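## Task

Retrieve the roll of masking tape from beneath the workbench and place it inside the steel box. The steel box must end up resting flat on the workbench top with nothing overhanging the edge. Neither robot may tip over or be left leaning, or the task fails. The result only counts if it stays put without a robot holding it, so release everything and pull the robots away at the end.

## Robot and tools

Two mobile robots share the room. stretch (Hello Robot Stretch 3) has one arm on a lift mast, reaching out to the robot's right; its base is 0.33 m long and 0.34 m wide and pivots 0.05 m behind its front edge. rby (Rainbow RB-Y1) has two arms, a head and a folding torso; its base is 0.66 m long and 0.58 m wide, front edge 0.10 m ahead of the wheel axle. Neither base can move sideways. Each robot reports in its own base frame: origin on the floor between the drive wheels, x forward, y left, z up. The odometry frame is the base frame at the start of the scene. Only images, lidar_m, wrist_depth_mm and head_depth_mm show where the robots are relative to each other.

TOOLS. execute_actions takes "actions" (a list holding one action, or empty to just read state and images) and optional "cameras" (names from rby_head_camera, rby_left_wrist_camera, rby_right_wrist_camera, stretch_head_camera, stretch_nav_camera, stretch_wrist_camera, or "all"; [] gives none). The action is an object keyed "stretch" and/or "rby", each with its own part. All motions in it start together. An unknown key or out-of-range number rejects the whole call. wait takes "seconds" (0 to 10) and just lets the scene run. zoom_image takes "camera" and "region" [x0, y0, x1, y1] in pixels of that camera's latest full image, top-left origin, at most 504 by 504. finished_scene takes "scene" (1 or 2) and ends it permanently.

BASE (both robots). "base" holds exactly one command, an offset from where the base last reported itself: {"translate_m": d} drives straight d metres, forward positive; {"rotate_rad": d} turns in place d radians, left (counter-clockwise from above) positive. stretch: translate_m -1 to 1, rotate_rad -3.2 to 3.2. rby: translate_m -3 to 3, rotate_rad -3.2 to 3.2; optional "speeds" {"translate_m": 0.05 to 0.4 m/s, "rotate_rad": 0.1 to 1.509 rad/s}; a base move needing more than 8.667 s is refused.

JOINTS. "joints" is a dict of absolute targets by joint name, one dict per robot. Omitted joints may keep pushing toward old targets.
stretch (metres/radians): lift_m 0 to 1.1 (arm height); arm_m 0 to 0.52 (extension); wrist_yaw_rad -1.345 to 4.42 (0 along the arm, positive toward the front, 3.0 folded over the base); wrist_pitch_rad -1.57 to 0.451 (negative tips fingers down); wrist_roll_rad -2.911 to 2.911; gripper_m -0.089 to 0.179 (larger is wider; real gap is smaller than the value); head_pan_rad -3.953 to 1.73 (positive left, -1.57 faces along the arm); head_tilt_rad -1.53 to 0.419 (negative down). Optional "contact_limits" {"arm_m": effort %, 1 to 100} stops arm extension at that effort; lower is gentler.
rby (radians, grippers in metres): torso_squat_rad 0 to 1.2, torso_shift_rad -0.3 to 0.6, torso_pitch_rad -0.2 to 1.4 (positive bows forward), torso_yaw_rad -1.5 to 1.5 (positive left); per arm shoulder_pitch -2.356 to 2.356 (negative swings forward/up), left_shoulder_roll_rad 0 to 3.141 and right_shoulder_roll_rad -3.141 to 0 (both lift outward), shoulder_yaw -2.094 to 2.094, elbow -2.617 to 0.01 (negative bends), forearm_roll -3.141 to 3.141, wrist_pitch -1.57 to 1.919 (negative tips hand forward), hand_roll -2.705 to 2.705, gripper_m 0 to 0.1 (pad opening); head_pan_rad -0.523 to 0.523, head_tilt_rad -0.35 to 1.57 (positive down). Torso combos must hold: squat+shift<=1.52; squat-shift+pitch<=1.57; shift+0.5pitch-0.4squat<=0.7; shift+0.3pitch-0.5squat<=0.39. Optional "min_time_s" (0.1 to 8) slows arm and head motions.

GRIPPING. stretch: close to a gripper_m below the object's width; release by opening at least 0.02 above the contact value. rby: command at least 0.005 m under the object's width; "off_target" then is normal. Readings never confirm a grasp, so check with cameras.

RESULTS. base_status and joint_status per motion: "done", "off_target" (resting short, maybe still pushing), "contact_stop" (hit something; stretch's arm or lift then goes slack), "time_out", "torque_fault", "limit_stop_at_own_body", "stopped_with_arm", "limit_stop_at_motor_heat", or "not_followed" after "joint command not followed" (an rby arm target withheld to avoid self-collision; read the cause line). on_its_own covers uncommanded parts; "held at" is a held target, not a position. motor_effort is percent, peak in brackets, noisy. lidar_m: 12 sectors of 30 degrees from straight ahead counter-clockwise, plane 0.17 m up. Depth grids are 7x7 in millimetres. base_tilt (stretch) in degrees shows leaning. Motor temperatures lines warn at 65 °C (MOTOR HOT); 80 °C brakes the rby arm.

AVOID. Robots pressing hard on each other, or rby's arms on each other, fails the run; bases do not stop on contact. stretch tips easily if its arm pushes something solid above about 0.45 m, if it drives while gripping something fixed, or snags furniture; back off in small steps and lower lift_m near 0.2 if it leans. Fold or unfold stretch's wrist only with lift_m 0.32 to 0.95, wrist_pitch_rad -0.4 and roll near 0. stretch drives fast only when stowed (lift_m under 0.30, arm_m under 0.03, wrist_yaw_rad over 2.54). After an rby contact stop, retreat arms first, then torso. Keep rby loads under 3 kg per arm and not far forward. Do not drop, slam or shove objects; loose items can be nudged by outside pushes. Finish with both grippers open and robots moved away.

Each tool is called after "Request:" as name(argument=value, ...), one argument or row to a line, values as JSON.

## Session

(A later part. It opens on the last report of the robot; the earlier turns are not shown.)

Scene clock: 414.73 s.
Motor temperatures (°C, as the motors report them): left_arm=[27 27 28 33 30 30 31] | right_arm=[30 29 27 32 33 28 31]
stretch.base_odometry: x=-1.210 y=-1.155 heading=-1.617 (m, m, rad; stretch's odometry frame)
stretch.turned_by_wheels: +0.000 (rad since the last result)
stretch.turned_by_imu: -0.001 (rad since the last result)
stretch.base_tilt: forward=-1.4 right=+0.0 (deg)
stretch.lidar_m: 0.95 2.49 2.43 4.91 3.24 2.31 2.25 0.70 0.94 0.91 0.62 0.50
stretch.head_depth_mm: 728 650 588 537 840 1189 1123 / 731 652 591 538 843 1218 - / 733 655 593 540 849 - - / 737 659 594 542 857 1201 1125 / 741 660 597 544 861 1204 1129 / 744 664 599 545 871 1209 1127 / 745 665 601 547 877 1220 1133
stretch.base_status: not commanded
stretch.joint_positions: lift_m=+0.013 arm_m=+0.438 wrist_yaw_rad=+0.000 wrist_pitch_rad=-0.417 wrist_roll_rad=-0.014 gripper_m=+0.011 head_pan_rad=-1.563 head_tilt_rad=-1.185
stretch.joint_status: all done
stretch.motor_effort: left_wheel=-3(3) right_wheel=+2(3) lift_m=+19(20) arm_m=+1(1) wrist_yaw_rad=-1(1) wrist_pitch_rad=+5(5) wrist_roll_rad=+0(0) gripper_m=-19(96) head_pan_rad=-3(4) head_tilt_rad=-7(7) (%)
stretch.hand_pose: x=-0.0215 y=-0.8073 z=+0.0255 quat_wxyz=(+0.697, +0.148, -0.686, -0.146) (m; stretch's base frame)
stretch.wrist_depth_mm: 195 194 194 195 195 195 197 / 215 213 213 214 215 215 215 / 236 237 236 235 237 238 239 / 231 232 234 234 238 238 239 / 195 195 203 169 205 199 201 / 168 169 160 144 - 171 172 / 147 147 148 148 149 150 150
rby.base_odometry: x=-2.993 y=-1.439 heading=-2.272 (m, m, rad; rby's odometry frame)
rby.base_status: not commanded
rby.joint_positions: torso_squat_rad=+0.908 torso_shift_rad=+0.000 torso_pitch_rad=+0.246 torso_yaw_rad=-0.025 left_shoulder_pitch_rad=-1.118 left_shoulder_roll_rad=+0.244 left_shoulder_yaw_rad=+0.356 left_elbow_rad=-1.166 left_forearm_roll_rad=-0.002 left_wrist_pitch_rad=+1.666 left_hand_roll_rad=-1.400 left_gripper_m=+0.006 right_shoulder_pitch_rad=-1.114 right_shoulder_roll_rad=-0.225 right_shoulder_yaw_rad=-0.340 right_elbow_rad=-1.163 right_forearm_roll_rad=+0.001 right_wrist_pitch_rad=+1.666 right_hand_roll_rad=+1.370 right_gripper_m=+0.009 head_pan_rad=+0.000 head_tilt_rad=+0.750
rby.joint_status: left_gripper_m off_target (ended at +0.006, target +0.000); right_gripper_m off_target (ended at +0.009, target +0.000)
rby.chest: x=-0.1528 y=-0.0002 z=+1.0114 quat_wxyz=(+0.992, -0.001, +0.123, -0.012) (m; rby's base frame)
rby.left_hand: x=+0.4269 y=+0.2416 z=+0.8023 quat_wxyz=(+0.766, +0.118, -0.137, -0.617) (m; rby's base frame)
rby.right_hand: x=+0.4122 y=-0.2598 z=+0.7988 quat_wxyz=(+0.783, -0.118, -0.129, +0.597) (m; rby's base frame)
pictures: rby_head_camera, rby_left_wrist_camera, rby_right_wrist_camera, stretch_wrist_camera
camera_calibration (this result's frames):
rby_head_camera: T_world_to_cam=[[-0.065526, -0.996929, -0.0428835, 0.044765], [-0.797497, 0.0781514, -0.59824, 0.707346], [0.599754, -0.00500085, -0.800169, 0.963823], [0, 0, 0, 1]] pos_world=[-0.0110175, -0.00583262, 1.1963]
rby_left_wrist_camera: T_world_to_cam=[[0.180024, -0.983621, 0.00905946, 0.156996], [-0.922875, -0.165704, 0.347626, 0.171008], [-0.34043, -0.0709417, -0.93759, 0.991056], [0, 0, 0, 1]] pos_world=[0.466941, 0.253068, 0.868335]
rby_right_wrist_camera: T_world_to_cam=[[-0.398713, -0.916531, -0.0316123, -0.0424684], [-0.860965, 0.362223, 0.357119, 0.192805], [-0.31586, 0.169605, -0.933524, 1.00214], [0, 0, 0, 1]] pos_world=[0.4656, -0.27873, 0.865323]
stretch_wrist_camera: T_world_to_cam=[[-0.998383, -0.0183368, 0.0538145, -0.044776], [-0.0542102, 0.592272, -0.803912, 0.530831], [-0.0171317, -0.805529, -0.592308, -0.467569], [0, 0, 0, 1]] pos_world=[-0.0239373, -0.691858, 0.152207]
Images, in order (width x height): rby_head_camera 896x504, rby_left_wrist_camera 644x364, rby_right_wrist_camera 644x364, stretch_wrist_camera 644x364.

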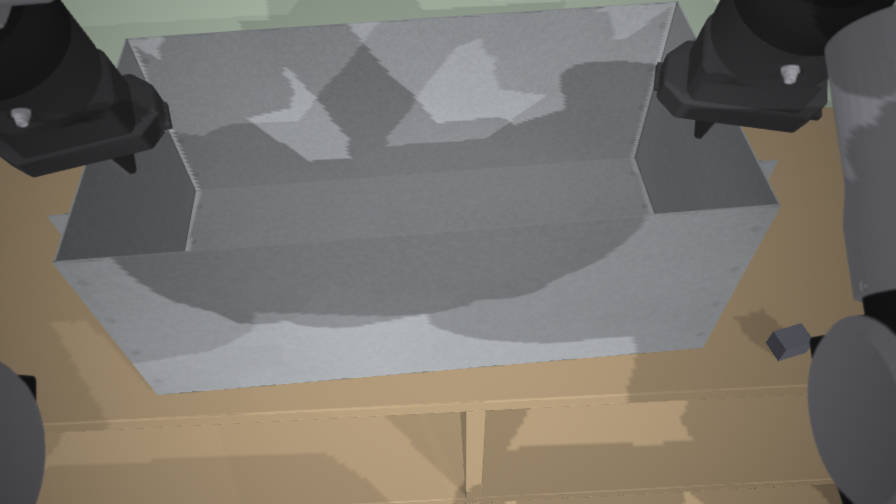

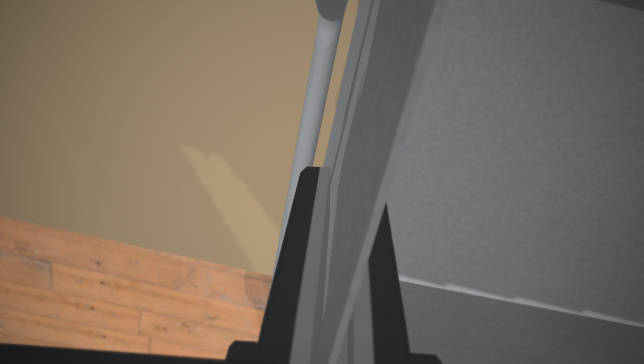

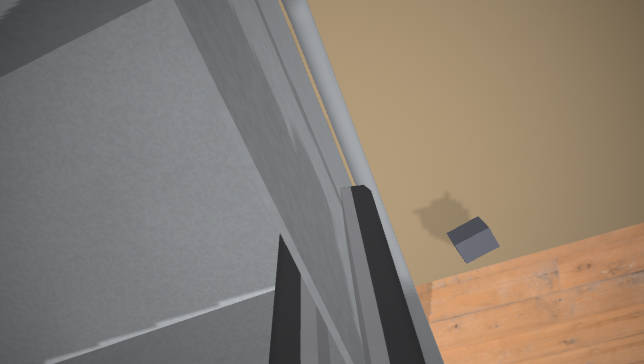

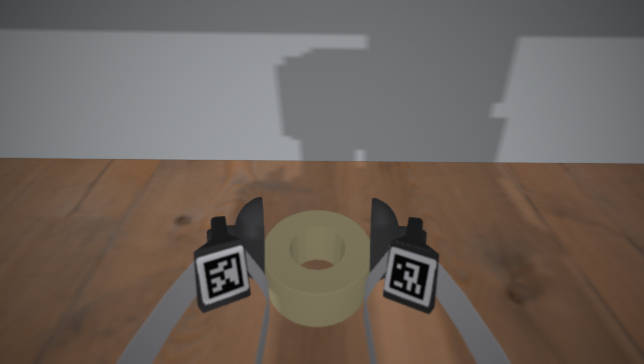

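Request:
execute_actions(
  actions=[],
)

Scene clock: 429.23 s.
Motor temperatures (°C, as the motors report them): left_arm=[28 27 28 33 31 30 31] | right_arm=[30 29 27 32 33 28 31]
stretch.base_odometry: x=-1.210 y=-1.155 heading=-1.617 (m, m, rad; stretch's odometry frame)
stretch.turned_by_wheels: +0.000 (rad since the last result)
stretch.turned_by_imu: -0.001 (rad since the last result)
stretch.base_tilt: forward=-1.4 right=+0.1 (deg)
stretch.lidar_m: 0.95 2.50 2.43 4.94 3.22 2.32 2.24 0.70 0.94 0.90 0.62 0.50
stretch.head_depth_mm: 726 650 588 536 843 1190 1125 / 729 653 590 539 843 1215 - / 733 656 593 541 850 - - / 736 659 594 542 857 1203 1126 / 739 661 597 544 861 1203 1129 / 742 664 598 546 874 1209 1132 / 747 666 601 546 877 1219 1133
stretch.base_status: not commanded
stretch.joint_positions: lift_m=+0.013 arm_m=+0.438 wrist_yaw_rad=+0.000 wrist_pitch_rad=-0.417 wrist_roll_rad=-0.014 gripper_m=+0.011 head_pan_rad=-1.563 head_tilt_rad=-1.185
stretch.joint_status: all done
stretch.motor_effort: left_wheel=-3(3) right_wheel=+2(3) lift_m=+18(20) arm_m=+2(1) wrist_yaw_rad=-1(1) wrist_pitch_rad=+6(5) wrist_roll_rad=+0(0) gripper_m=-18(96) head_pan_rad=-3(4) head_tilt_rad=-6(7) (%)
stretch.hand_pose: x=-0.0215 y=-0.8073 z=+0.0255 quat_wxyz=(+0.697, +0.148, -0.686, -0.146) (m; stretch's base frame)
stretch.wrist_depth_mm: 195 195 195 195 194 195 196 / 212 216 213 215 214 215 215 / 237 237 237 238 237 238 238 / 233 233 234 236 239 238 238 / 194 195 203 169 205 198 200 / 168 169 160 144 - 171 172 / 148 148 148 149 149 150 151
rby.base_odometry: x=-2.993 y=-1.439 heading=-2.272 (m, m, rad; rby's odometry frame)
rby.base_status: not commanded
rby.joint_positions: torso_squat_rad=+0.908 torso_shift_rad=+0.000 torso_pitch_rad=+0.246 torso_yaw_rad=-0.025 left_shoulder_pitch_rad=-1.118 left_shoulder_roll_rad=+0.244 left_shoulder_yaw_rad=+0.356 left_elbow_rad=-1.166 left_forearm_roll_rad=-0.002 left_wrist_pitch_rad=+1.666 left_hand_roll_rad=-1.400 left_gripper_m=+0.006 right_shoulder_pitch_rad=-1.114 right_shoulder_roll_rad=-0.225 right_shoulder_yaw_rad=-0.340 right_elbow_rad=-1.163 right_forearm_roll_rad=+0.001 right_wrist_pitch_rad=+1.666 right_hand_roll_rad=+1.370 right_gripper_m=+0.009 head_pan_rad=+0.000 head_tilt_rad=+0.750
rby.joint_status: left_gripper_m off_target (ended at +0.006, target +0.000); right_gripper_m off_target (ended at +0.009, target +0.000)
rby.chest: x=-0.1528 y=-0.0002 z=+1.0114 quat_wxyz=(+0.992, -0.001, +0.123, -0.012) (m; rby's base frame)
rby.left_hand: x=+0.4269 y=+0.2416 z=+0.8023 quat_wxyz=(+0.766, +0.118, -0.137, -0.617) (m; rby's base frame)
rby.right_hand: x=+0.4122 y=-0.2598 z=+0.7988 quat_wxyz=(+0.783, -0.118, -0.129, +0.597) (m; rby's base frame)
pictures: rby_head_camera, rby_left_wrist_camera, rby_right_wrist_camera, stretch_head_camera (sideways: a quarter turn clockwise sets it upright), stretch_nav_camera (sideways: a quarter turn counterclockwise sets it upright), stretch_wrist_camera
camera_calibration (this result's frames):
rby_head_camera: T_world_to_cam=[[-0.0655261, -0.996929, -0.0428833, 0.0447649], [-0.797497, 0.0781513, -0.59824, 0.707346], [0.599754, -0.00500101, -0.800169, 0.963823], [0, 0, 0, 1]] pos_world=[-0.0110175, -0.00583256, 1.1963]
rby_left_wrist_camera: T_world_to_cam=[[0.180024, -0.98362, 0.00905941, 0.156996], [-0.922875, -0.165705, 0.347626, 0.171007], [-0.340431, -0.0709417, -0.93759, 0.991056], [0, 0, 0, 1]] pos_world=[0.466941, 0.253069, 0.868335]
rby_right_wrist_camera: T_world_to_cam=[[-0.398713, -0.916531, -0.0316122, -0.0424686], [-0.860965, 0.362223, 0.357119, 0.192804], [-0.31586, 0.169605, -0.933524, 1.00214], [0, 0, 0, 1]] pos_world=[0.4656, -0.27873, 0.865323]
stretch_head_camera: T_world_to_cam=[[-0.0194236, 0.89407, -0.447505, 0.597252], [0.999527, 0.0280436, 0.0126447, -0.0196575], [0.0238549, -0.447048, -0.894192, 1.12259], [0, 0, 0, 1]] pos_world=[0.0044697, -0.0315829, 1.27133]
stretch_nav_camera: T_world_to_cam=[[-0.000272641, -0.921509, 0.388358, -0.467403], [-0.997618, 0.0270371, 0.0634542, -0.0234734], [-0.0689737, -0.387415, -0.919321, 1.16041], [0, 0, 0, 1]] pos_world=[0.0564928, 0.0194791, 1.2498]
stretch_wrist_camera: T_world_to_cam=[[-0.998383, -0.0183372, 0.0538144, -0.0447762], [-0.0542102, 0.592277, -0.803908, 0.530834], [-0.0171316, -0.805525, -0.592313, -0.467566], [0, 0, 0, 1]] pos_world=[-0.0239373, -0.691858, 0.152206]
Images, in order (width x height): rby_head_camera 896x504, rby_left_wrist_camera 644x364, rby_right_wrist_camera 644x364, stretch_head_camera 896x504, stretch_nav_camera 672x504, stretch_wrist_camera 644x364.

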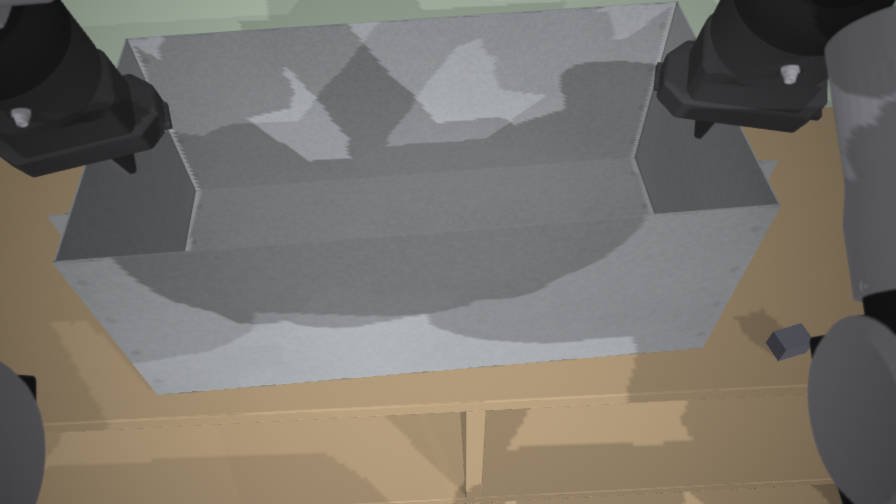

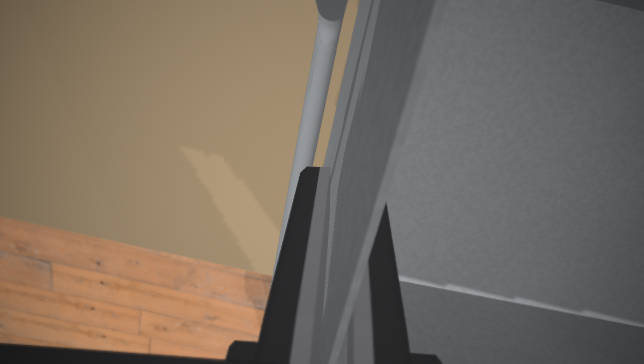

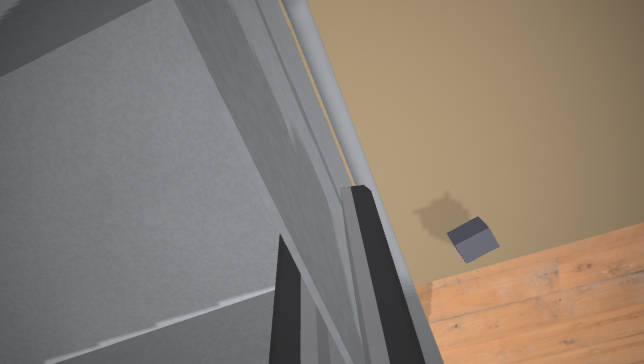

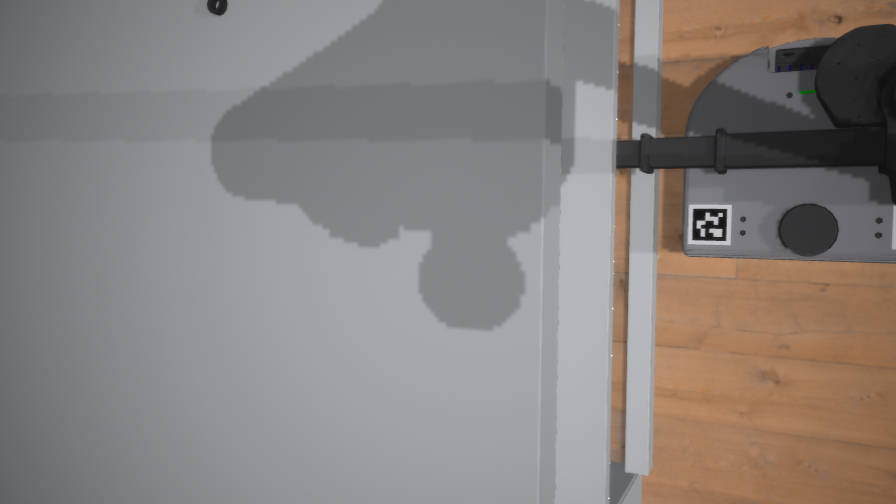

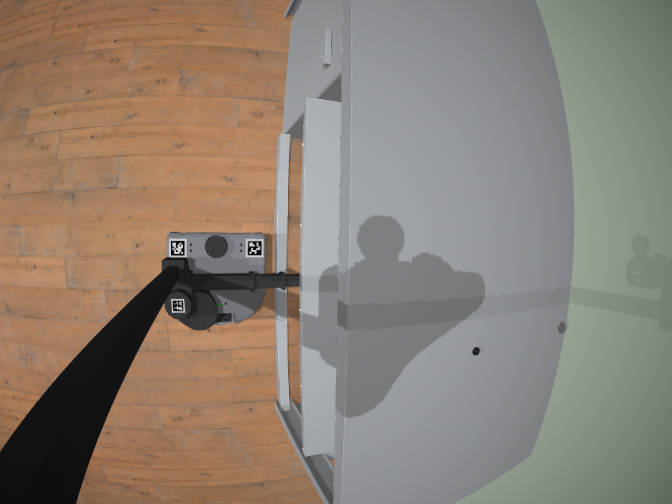

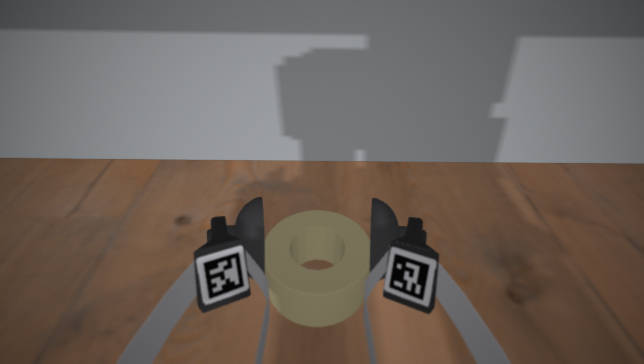

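Request:
execute_actions(
  actions=[
    {"stretch": {"base": {"rotate_rad": -1.45}, "joints": {"lift_m": 0.11, "arm_m": 0.12, "head_pan_rad": -3.45, "head_tilt_rad": -0.35}}, "rby": {"base": {"translate_m": -1.07}, "joints": {"torso_squat_rad": 0.25, "torso_pitch_rad": 0.22, "left_shoulder_pitch_rad": -1.118, "left_shoulder_roll_rad": 0.244, "left_shoulder_yaw_rad": 0.356, "right_shoulder_pitch_rad": -1.114, "right_shoulder_roll_rad": -0.225, "right_shoulder_yaw_rad": -0.340, "head_tilt_rad": 0.2}}},
  ],
)

Scene clock: 553.23 s.
Motor temperatures (°C, as the motors report them): left_arm=[28 27 28 33 31 30 31] | right_arm=[31 29 27 32 34 28 31]
stretch.base_odometry: x=-1.210 y=-1.155 heading=-3.067 (m, m, rad; stretch's odometry frame)
stretch.turned_by_wheels: -1.450 (rad since the last result)
stretch.turned_by_imu: -1.433 (rad since the last result)
stretch.base_tilt: forward=-1.3 right=+0.1 (deg)
stretch.lidar_m: 0.91 0.55 0.50 2.41 2.61 2.03 2.04 2.88 2.25 0.70 0.72 0.92
stretch.head_depth_mm: - - 2160 - 2830 2048 1609 / - - 2580 - 2821 2061 1609 / - 2128 2241 2384 2391 2055 1615 / - - 2230 - 2375 2050 1617 / - - - - 2572 2060 1617 / - - - - 2846 2070 1617 / - - - - 2885 2064 1619
stretch.base_status: done
stretch.joint_positions: lift_m=+0.109 arm_m=+0.120 wrist_yaw_rad=+0.000 wrist_pitch_rad=-0.418 wrist_roll_rad=-0.014 gripper_m=+0.011 head_pan_rad=-3.443 head_tilt_rad=-0.359
stretch.joint_status: all done
stretch.motor_effort: left_wheel=+2(9) right_wheel=-2(7) lift_m=+48(52) arm_m=-3(3) wrist_yaw_rad=+0(0) wrist_pitch_rad=+6(6) wrist_roll_rad=+0(0) gripper_m=-18(18) head_pan_rad=-4(51) head_tilt_rad=+5(39) (%)
stretch.hand_pose: x=-0.0215 y=-0.4896 z=+0.1221 quat_wxyz=(+0.697, +0.148, -0.686, -0.146) (m; stretch's base frame)
stretch.wrist_depth_mm: 327 327 952 982 966 989 991 / 370 353 639 654 643 667 675 / 421 373 491 493 496 502 503 / 388 336 394 399 400 399 404 / 268 319 343 169 346 335 340 / 252 284 266 144 - 289 291 / 243 247 249 245 250 252 254
rby.base_odometry: x=-2.303 y=-0.621 heading=-2.272 (m, m, rad; rby's odometry frame)
rby.base_status: done
rby.joint_positions: torso_squat_rad=+0.250 torso_shift_rad=+0.001 torso_pitch_rad=+0.222 torso_yaw_rad=-0.025 left_shoulder_pitch_rad=-1.114 left_shoulder_roll_rad=+0.245 left_shoulder_yaw_rad=+0.356 left_elbow_rad=-1.164 left_forearm_roll_rad=-0.001 left_wrist_pitch_rad=+1.667 left_hand_roll_rad=-1.400 left_gripper_m=+0.006 right_shoulder_pitch_rad=-1.110 right_shoulder_roll_rad=-0.225 right_shoulder_yaw_rad=-0.340 right_elbow_rad=-1.161 right_forearm_roll_rad=+0.000 right_wrist_pitch_rad=+1.667 right_hand_roll_rad=+1.370 right_gripper_m=+0.009 head_pan_rad=+0.000 head_tilt_rad=+0.200
rby.joint_status: all done
rby.chest: x=-0.1595 y=-0.0002 z=+1.2606 quat_wxyz=(+0.994, -0.001, +0.111, -0.012) (m; rby's base frame)
rby.left_hand: x=+0.4237 y=+0.2427 z=+1.0628 quat_wxyz=(+0.765, +0.123, -0.144, -0.616) (m; rby's base frame)
rby.right_hand: x=+0.4089 y=-0.2605 z=+1.0587 quat_wxyz=(+0.782, -0.123, -0.136, +0.595) (m; rby's base frame)
pictures: rby_head_camera, rby_left_wrist_camera, rby_right_wrist_camera, stretch_head_camera (sideways: a quarter turn clockwise sets it upright), stretch_nav_camera (sideways: a quarter turn counterclockwise sets it upright), stretch_wrist_camera
camera_calibration (this result's frames):
rby_head_camera: T_world_to_cam=[[-0.0327791, -0.997773, -0.0580909, 0.0799345], [-0.345071, 0.0658462, -0.936264, 1.38141], [0.938004, -0.0106444, -0.346461, 0.544787], [0, 0, 0, 1]] pos_world=[-0.0317077, -0.00540513, 1.48675]
rby_left_wrist_camera: T_world_to_cam=[[0.181526, -0.9833, 0.0129799, 0.151396], [-0.928657, -0.167067, 0.331188, 0.0978889], [-0.323489, -0.0721732, -0.943475, 1.23369], [0, 0, 0, 1]] pos_world=[0.462508, 0.254261, 1.12957]
rby_right_wrist_camera: T_world_to_cam=[[-0.399334, -0.915934, -0.0399539, -0.0269149], [-0.866632, 0.362902, 0.342419, 0.115423], [-0.299134, 0.171365, -0.938697, 1.24294], [0, 0, 0, 1]] pos_world=[0.461088, -0.279537, 1.12615]
stretch_head_camera: T_world_to_cam=[[0.26824, -0.0701065, -0.960798, 1.26455], [-0.274564, -0.961547, -0.00649274, 0.0130258], [-0.923397, 0.265542, -0.277174, 0.325747], [0, 0, 0, 1]] pos_world=[-0.0348331, 0.0146788, 1.30535]
stretch_nav_camera: T_world_to_cam=[[-0.321527, 0.10751, 0.940778, -1.18539], [0.362946, 0.931644, 0.0175771, 0.0279079], [-0.87458, 0.347103, -0.338569, 0.409964], [0, 0, 0, 1]] pos_world=[-0.0327169, -0.0408593, 1.2535]
stretch_wrist_camera: T_world_to_cam=[[-0.998388, -0.0180884, 0.0537903, -0.0440933], [-0.0540234, 0.593211, -0.803232, 0.420696], [-0.0173798, -0.804844, -0.593232, -0.154002], [0, 0, 0, 1]] pos_world=[-0.0239713, -0.374307, 0.24893]
Images, in order (width x height): rby_head_camera 896x504, rby_left_wrist_camera 644x364, rby_right_wrist_camera 644x364, stretch_head_camera 896x504, stretch_nav_camera 672x504, stretch_wrist_camera 644x364.

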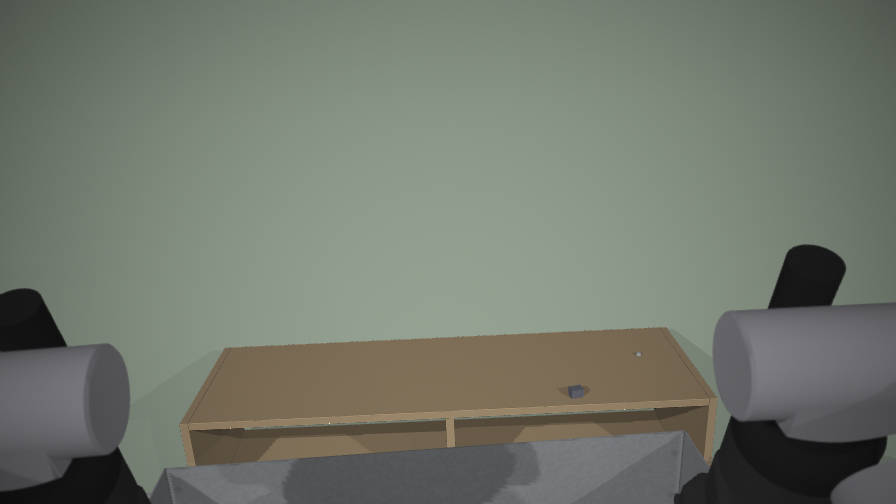

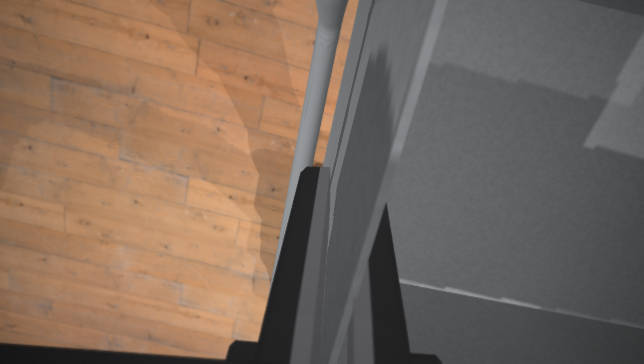

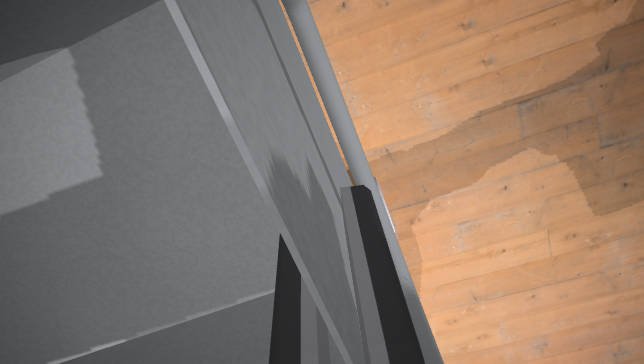

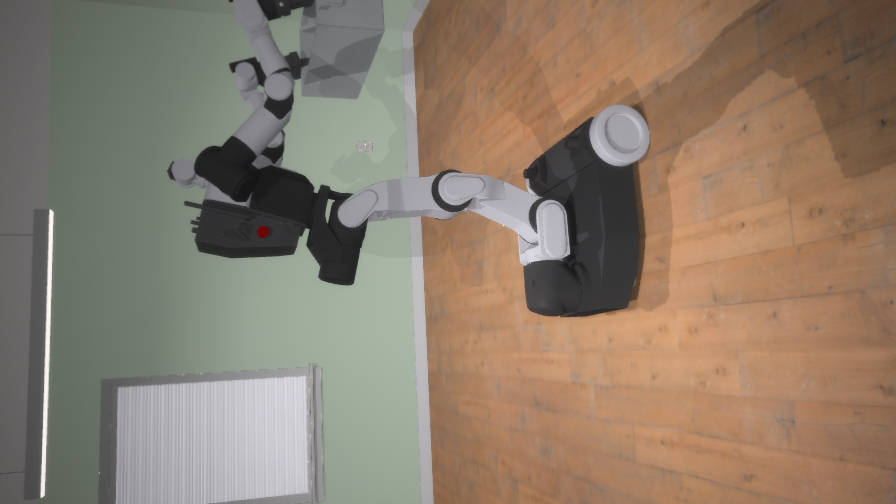

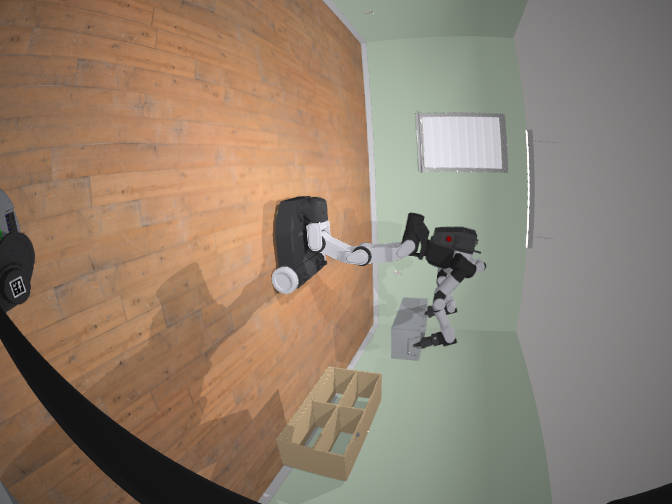

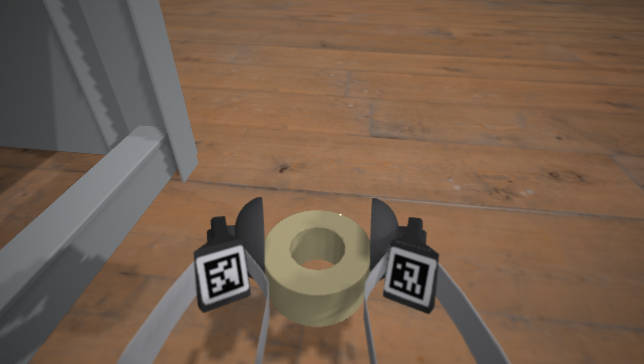

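Request:
zoom_image(
  camera="stretch_head_camera",
  region=[380, 0, 700, 340],
)

Request:
zoom_image(
  camera="stretch_head_camera",
  region=[380, 300, 700, 504],
)

Region (380, 0, 700, 340) of stretch_head_camera's 896x504 image, scaled by 1.482, with more detail than that image has; it fills the left 474 columns of this view, and the rest is white.

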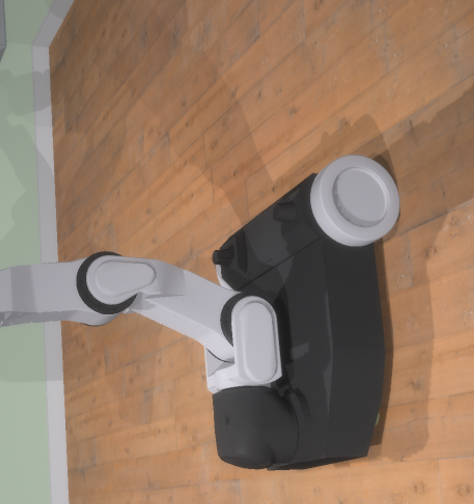

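Region (380, 300, 700, 504) of stretch_head_camera's 896x504 image, scaled by 1.575, with more detail than that image has; it fills the top 321 rows of this view, and the rest is white.

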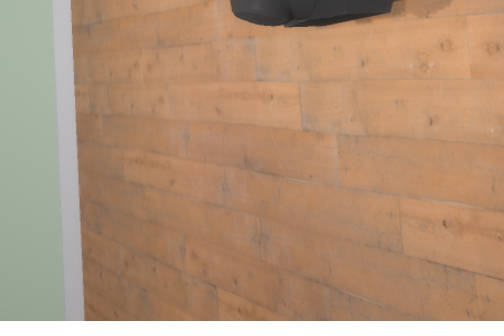

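Request:
execute_actions(
  actions=[
    {"stretch": {"base": {"translate_m": -0.10}, "joints": {"lift_m": 0.48, "arm_m": 0.40}}, "rby": {"base": {"rotate_rad": -1.65}, "joints": {"head_tilt_rad": 0.12}}},
  ],
)

Scene clock: 640.57 s.
Motor temperatures (°C, as the motors report them): left_arm=[29 27 28 35 30 30 31] | right_arm=[33 29 27 34 33 29 31]
stretch.base_odometry: x=-1.110 y=-1.148 heading=-3.066 (m, m, rad; stretch's odometry frame)
stretch.turned_by_wheels: +0.000 (rad since the last result)
stretch.turned_by_imu: -0.001 (rad since the last result)
stretch.base_tilt: forward=-1.4 right=+0.1 (deg)
stretch.lidar_m: 1.00 0.57 0.57 2.42 2.62 2.13 4.82 2.87 2.25 2.22 0.72 1.02
stretch.head_depth_mm: - - 1783 3911 2825 2072 1617 / - 2292 2194 3629 2432 2053 1615 / - - 1752 2449 2450 2062 1613 / - - - - 2802 2066 1616 / - - - - 2856 2059 1614 / - - - - 2865 2062 1623 / - - - - 2867 2065 1623
stretch.base_status: done
stretch.joint_positions: lift_m=+0.479 arm_m=+0.400 wrist_yaw_rad=+0.000 wrist_pitch_rad=-0.419 wrist_roll_rad=-0.014 gripper_m=+0.011 head_pan_rad=-3.443 head_tilt_rad=-0.359
stretch.joint_status: all done
stretch.motor_effort: left_wheel=+2(3) right_wheel=-1(7) lift_m=+48(49) arm_m=+1(1) wrist_yaw_rad=+0(0) wrist_pitch_rad=+6(6) wrist_roll_rad=+0(0) gripper_m=-19(18) head_pan_rad=-4(3) head_tilt_rad=+5(4) (%)
stretch.hand_pose: x=-0.0215 y=-0.7691 z=+0.4920 quat_wxyz=(+0.697, +0.148, -0.686, -0.146) (m; stretch's base frame)
stretch.wrist_depth_mm: - - - - - - - / - - - - - - - / - - - - - - - / 996 990 - - - - - / 831 823 882 169 883 875 869 / 734 728 682 144 - 761 734 / 637 641 638 624 638 643 650
rby.base_odometry: x=-2.303 y=-0.621 heading=+2.362 (m, m, rad; rby's odometry frame)
rby.base_status: done
rby.joint_positions: torso_squat_rad=+0.250 torso_shift_rad=+0.001 torso_pitch_rad=+0.222 torso_yaw_rad=-0.025 left_shoulder_pitch_rad=-1.114 left_shoulder_roll_rad=+0.245 left_shoulder_yaw_rad=+0.356 left_elbow_rad=-1.164 left_forearm_roll_rad=-0.001 left_wrist_pitch_rad=+1.667 left_hand_roll_rad=-1.400 left_gripper_m=+0.006 right_shoulder_pitch_rad=-1.110 right_shoulder_roll_rad=-0.225 right_shoulder_yaw_rad=-0.340 right_elbow_rad=-1.161 right_forearm_roll_rad=+0.000 right_wrist_pitch_rad=+1.667 right_hand_roll_rad=+1.370 right_gripper_m=+0.009 head_pan_rad=+0.000 head_tilt_rad=+0.120
rby.joint_status: all done
rby.chest: x=-0.1595 y=-0.0002 z=+1.2606 quat_wxyz=(+0.994, -0.001, +0.111, -0.012) (m; rby's base frame)
rby.left_hand: x=+0.4238 y=+0.2427 z=+1.0628 quat_wxyz=(+0.765, +0.123, -0.144, -0.616) (m; rby's base frame)
rby.right_hand: x=+0.4090 y=-0.2604 z=+1.0586 quat_wxyz=(+0.782, -0.123, -0.136, +0.595) (m; rby's base frame)
pictures: rby_head_camera, rby_left_wrist_camera, rby_right_wrist_camera, stretch_head_camera (sideways: a quarter turn clockwise sets it upright), stretch_nav_camera (sideways: a quarter turn counterclockwise sets it upright), stretch_wrist_camera
camera_calibration (this result's frames):
rby_head_camera: T_world_to_cam=[[-0.0277296, -0.997899, -0.0585527, 0.0810797], [-0.269236, 0.0638665, -0.960954, 1.42437], [0.962675, -0.0108824, -0.270441, 0.436759], [0, 0, 0, 1]] pos_world=[-0.0347177, -0.00530687, 1.49162]
rby_left_wrist_camera: T_world_to_cam=[[0.181477, -0.983309, 0.0130276, 0.151327], [-0.928673, -0.167005, 0.331174, 0.0979449], [-0.323471, -0.0721987, -0.94348, 1.23368], [0, 0, 0, 1]] pos_world=[0.462555, 0.254228, 1.12954]
rby_right_wrist_camera: T_world_to_cam=[[-0.399312, -0.915942, -0.0399948, -0.0268533], [-0.866645, 0.362869, 0.34242, 0.115458], [-0.299124, 0.171394, -0.938695, 1.24293], [0, 0, 0, 1]] pos_world=[0.461129, -0.279523, 1.12612]
stretch_head_camera: T_world_to_cam=[[0.267795, -0.069974, -0.960932, 1.26473], [-0.274586, -0.961541, -0.00650395, 0.0130405], [-0.92352, 0.2656, -0.27671, 0.325143], [0, 0, 0, 1]] pos_world=[-0.0348312, 0.0146792, 1.30537]
stretch_nav_camera: T_world_to_cam=[[-0.32109, 0.107381, 0.940941, -1.18561], [0.362973, 0.931635, 0.0175432, 0.0279518], [-0.87473, 0.347169, -0.338115, 0.409375], [0, 0, 0, 1]] pos_world=[-0.03274, -0.0408516, 1.25351]
stretch_wrist_camera: T_world_to_cam=[[-0.998389, -0.0180916, 0.0537809, -0.0690484], [-0.0540086, 0.593635, -0.80292, 0.883765], [-0.0174001, -0.804531, -0.593656, -0.159068], [0, 0, 0, 1]] pos_world=[-0.023974, -0.653858, 0.618874]
Images, in order (width x height): rby_head_camera 896x504, rby_left_wrist_camera 644x364, rby_right_wrist_camera 644x364, stretch_head_camera 896x504, stretch_nav_camera 672x504, stretch_wrist_camera 644x364.

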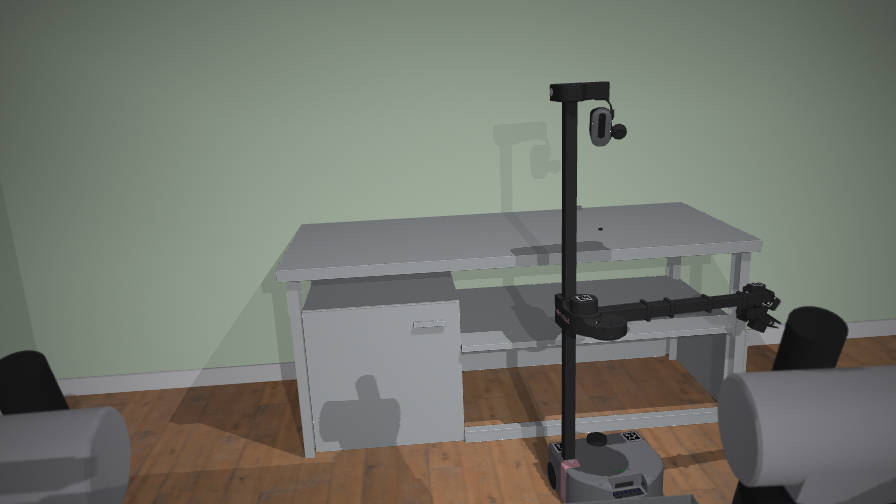

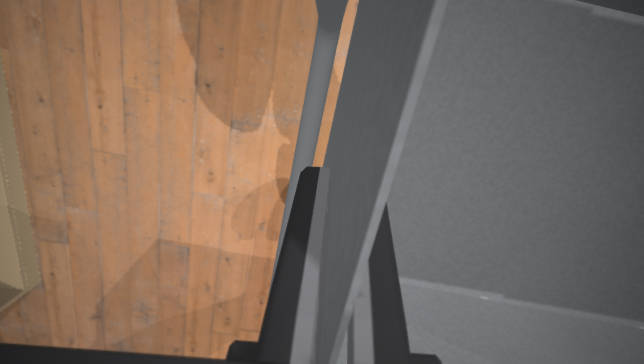

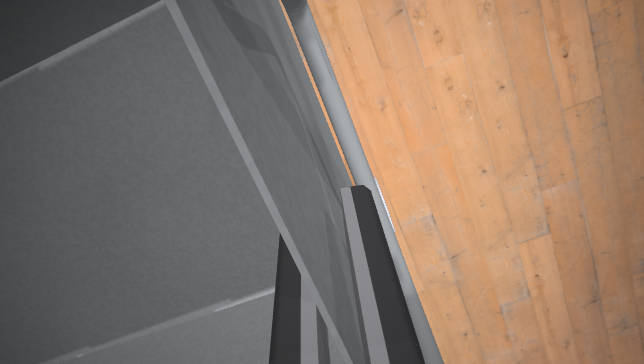

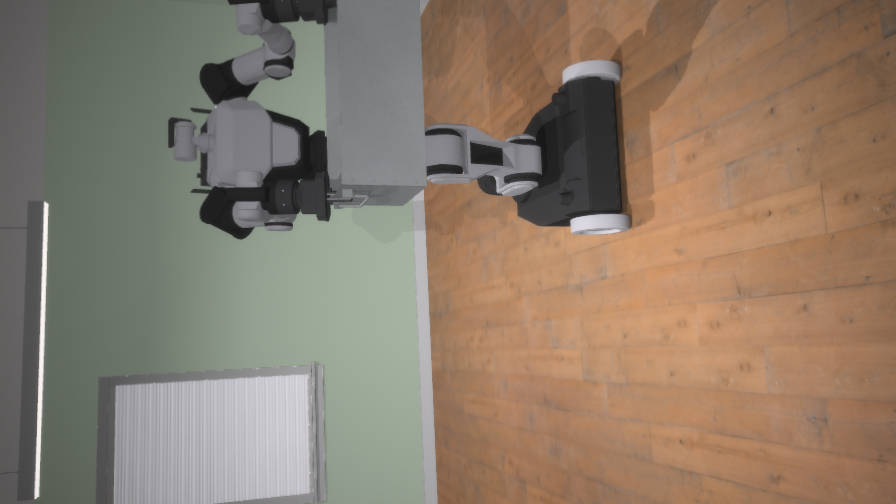

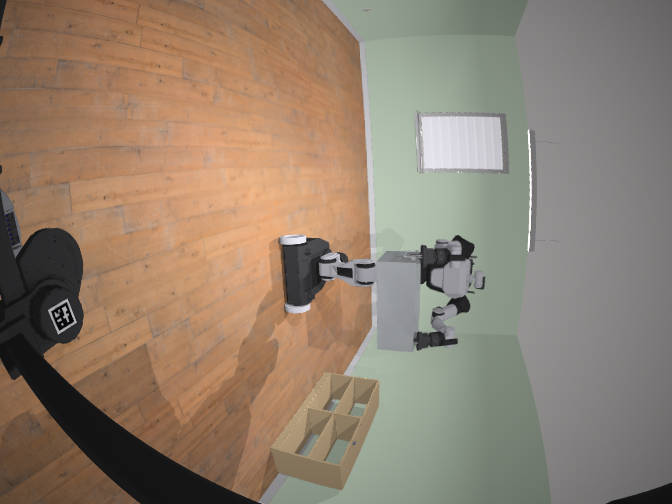

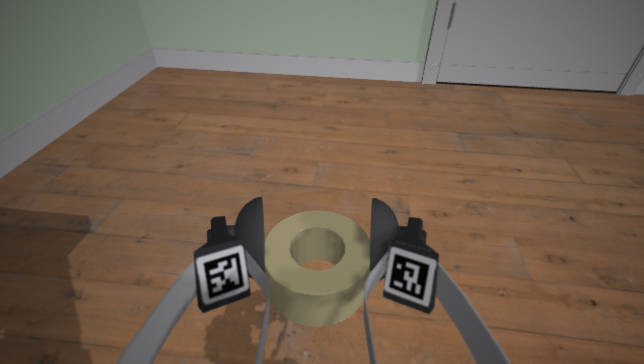

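Request:
zoom_image(
  camera="rby_head_camera",
  region=[260, 190, 520, 470],
)

Request:
zoom_image(
  camera="rby_head_camera",
  region=[520, 180, 800, 504],
)

Region (260, 190, 520, 470) of rby_head_camera's 896x504 image, scaled by 1.800, with more detail than that image has; it fills the left 468 columns of this view, and the rest is white.

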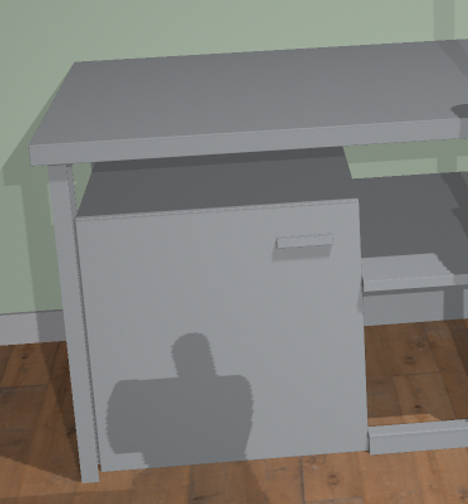

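Region (520, 180, 800, 504) of rby_head_camera's 896x504 image, scaled by 1.556, with more detail than that image has; it fills the left 436 columns of this view, and the rest is white.

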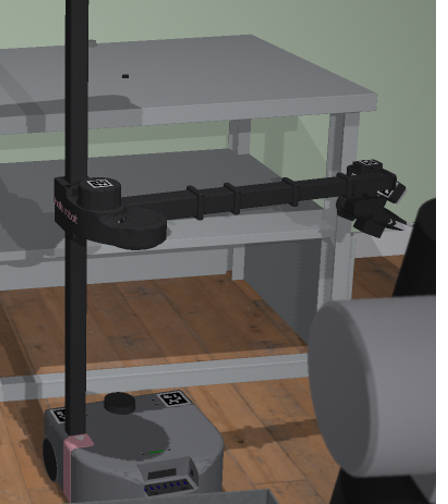

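Request:
zoom_image(
  camera="rby_head_camera",
  region=[130, 350, 570, 504],
)

Region (130, 350, 570, 504) of rby_head_camera's 896x504 image, scaled by 1.145, with more detail than that image has; it fills the top 176 rows of this view, and the rest is white.

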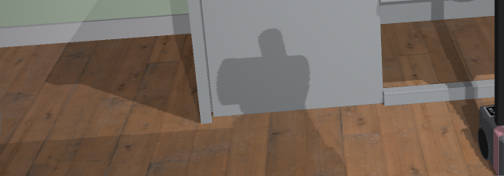

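Request:
zoom_image(
  camera="rby_head_camera",
  region=[300, 350, 560, 504],
)

Request:
zoom_image(
  camera="rby_head_camera",
  region=[130, 370, 340, 504],
)

Region (300, 350, 560, 504) of rby_head_camera's 896x504 image, scaled by 1.938, with more detail than that image has; it fills the top 299 rows of this view, and the rest is white.

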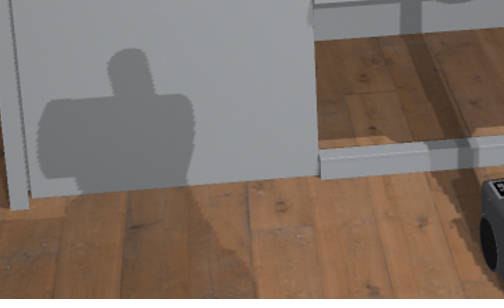

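Region (130, 370, 340, 504) of rby_head_camera's 896x504 image, scaled by 2.400, with more detail than that image has; it fills the top 322 rows of this view, and the rest is white.

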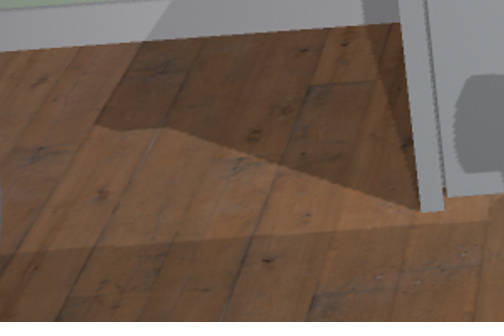

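Request:
execute_actions(
  actions=[
    {"stretch": {"joints": {"lift_m": 0.57, "arm_m": 0.46}}, "rby": {"base": {"rotate_rad": 0.06}}},
  ],
  cameras=["rby_head_camera", "stretch_head_camera"],
)

Scene clock: 737.33 s.
Motor temperatures (°C, as the motors report them): left_arm=[29 27 28 35 30 30 31] | right_arm=[33 29 27 34 33 29 31]
stretch.base_odometry: x=-1.110 y=-1.148 heading=-3.066 (m, m, rad; stretch's odometry frame)
stretch.turned_by_wheels: +0.000 (rad since the last result)
stretch.turned_by_imu: -0.001 (rad since the last result)
stretch.base_tilt: forward=-1.4 right=+0.2 (deg)
stretch.lidar_m: 1.00 0.57 0.57 2.43 2.62 2.11 4.84 2.86 2.24 2.22 0.72 1.02
stretch.head_depth_mm: - - 1799 3881 2847 2054 1616 / - - 2210 3632 2455 2055 1620 / - 2257 1778 2538 2454 2047 1618 / - - - - 2771 2049 1617 / - - - - 2862 2073 1618 / - - - - 2843 2055 1629 / - - - - 2869 2074 1626
stretch.base_status: not commanded
stretch.joint_positions: lift_m=+0.569 arm_m=+0.460 wrist_yaw_rad=+0.000 wrist_pitch_rad=-0.419 wrist_roll_rad=-0.014 gripper_m=+0.011 head_pan_rad=-3.443 head_tilt_rad=-0.359
stretch.joint_status: all done
stretch.motor_effort: left_wheel=+2(2) right_wheel=-2(2) lift_m=+47(48) arm_m=+1(1) wrist_yaw_rad=-1(0) wrist_pitch_rad=+5(6) wrist_roll_rad=+0(0) gripper_m=-18(18) head_pan_rad=-4(4) head_tilt_rad=+4(4) (%)
stretch.hand_pose: x=-0.0215 y=-0.8291 z=+0.5820 quat_wxyz=(+0.697, +0.148, -0.686, -0.146) (m; stretch's base frame)
stretch.wrist_depth_mm: - - - - - - - / - - - - - - - / - - - - - - - / - - - - - - - / 940 983 - 168 - 965 977 / 845 829 764 144 - 845 842 / 727 731 731 712 737 733 739
rby.base_odometry: x=-2.303 y=-0.621 heading=+2.422 (m, m, rad; rby's odometry frame)
rby.base_status: done
rby.joint_positions: torso_squat_rad=+0.250 torso_shift_rad=+0.001 torso_pitch_rad=+0.222 torso_yaw_rad=-0.025 left_shoulder_pitch_rad=-1.114 left_shoulder_roll_rad=+0.245 left_shoulder_yaw_rad=+0.356 left_elbow_rad=-1.164 left_forearm_roll_rad=-0.001 left_wrist_pitch_rad=+1.667 left_hand_roll_rad=-1.400 left_gripper_m=+0.006 right_shoulder_pitch_rad=-1.110 right_shoulder_roll_rad=-0.225 right_shoulder_yaw_rad=-0.340 right_elbow_rad=-1.161 right_forearm_roll_rad=+0.000 right_wrist_pitch_rad=+1.667 right_hand_roll_rad=+1.370 right_gripper_m=+0.009 head_pan_rad=+0.000 head_tilt_rad=+0.120
rby.joint_status: not commanded
rby.chest: x=-0.1595 y=-0.0002 z=+1.2606 quat_wxyz=(+0.994, -0.001, +0.111, -0.012) (m; rby's base frame)
rby.left_hand: x=+0.4237 y=+0.2427 z=+1.0628 quat_wxyz=(+0.765, +0.123, -0.144, -0.616) (m; rby's base frame)
rby.right_hand: x=+0.4090 y=-0.2604 z=+1.0586 quat_wxyz=(+0.782, -0.123, -0.136, +0.595) (m; rby's base frame)
pictures: rby_head_camera, stretch_head_camera (sideways: a quarter turn clockwise sets it upright)
camera_calibration (this result's frames):
rby_head_camera: T_world_to_cam=[[-0.0277217, -0.997899, -0.0585544, 0.0810833], [-0.269236, 0.063866, -0.960954, 1.42437], [0.962675, -0.0108743, -0.270441, 0.436759], [0, 0, 0, 1]] pos_world=[-0.0347177, -0.00530612, 1.49162]
stretch_head_camera: T_world_to_cam=[[0.267795, -0.0699741, -0.960931, 1.26473], [-0.274586, -0.961541, -0.00650394, 0.0130405], [-0.92352, 0.2656, -0.27671, 0.325143], [0, 0, 0, 1]] pos_world=[-0.0348312, 0.0146792, 1.30537]
Images, in order (width x height): rby_head_camera 896x504, stretch_head_camera 896x504.

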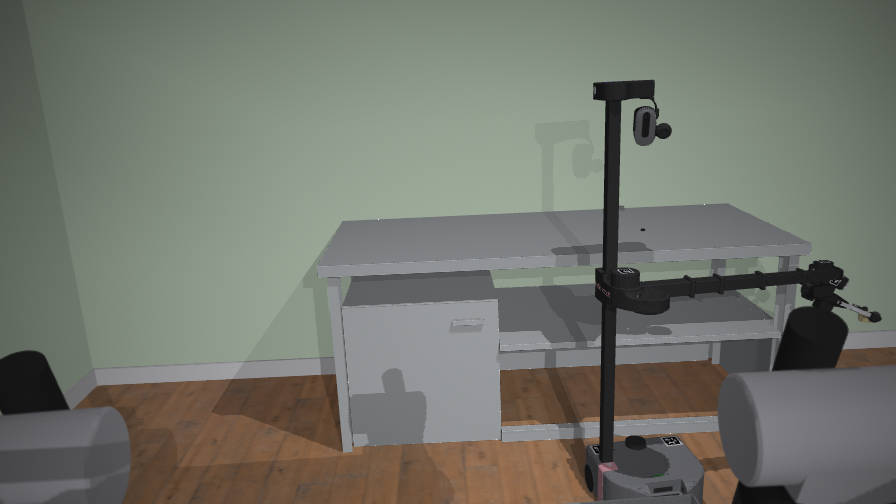

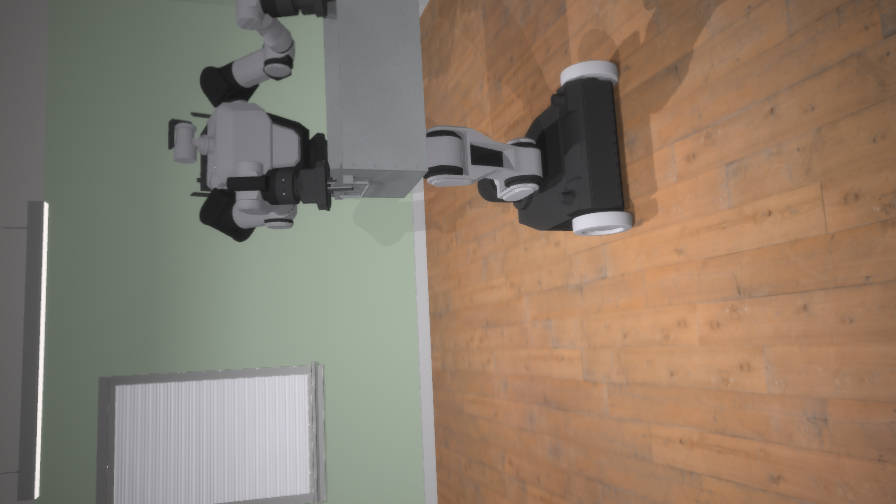

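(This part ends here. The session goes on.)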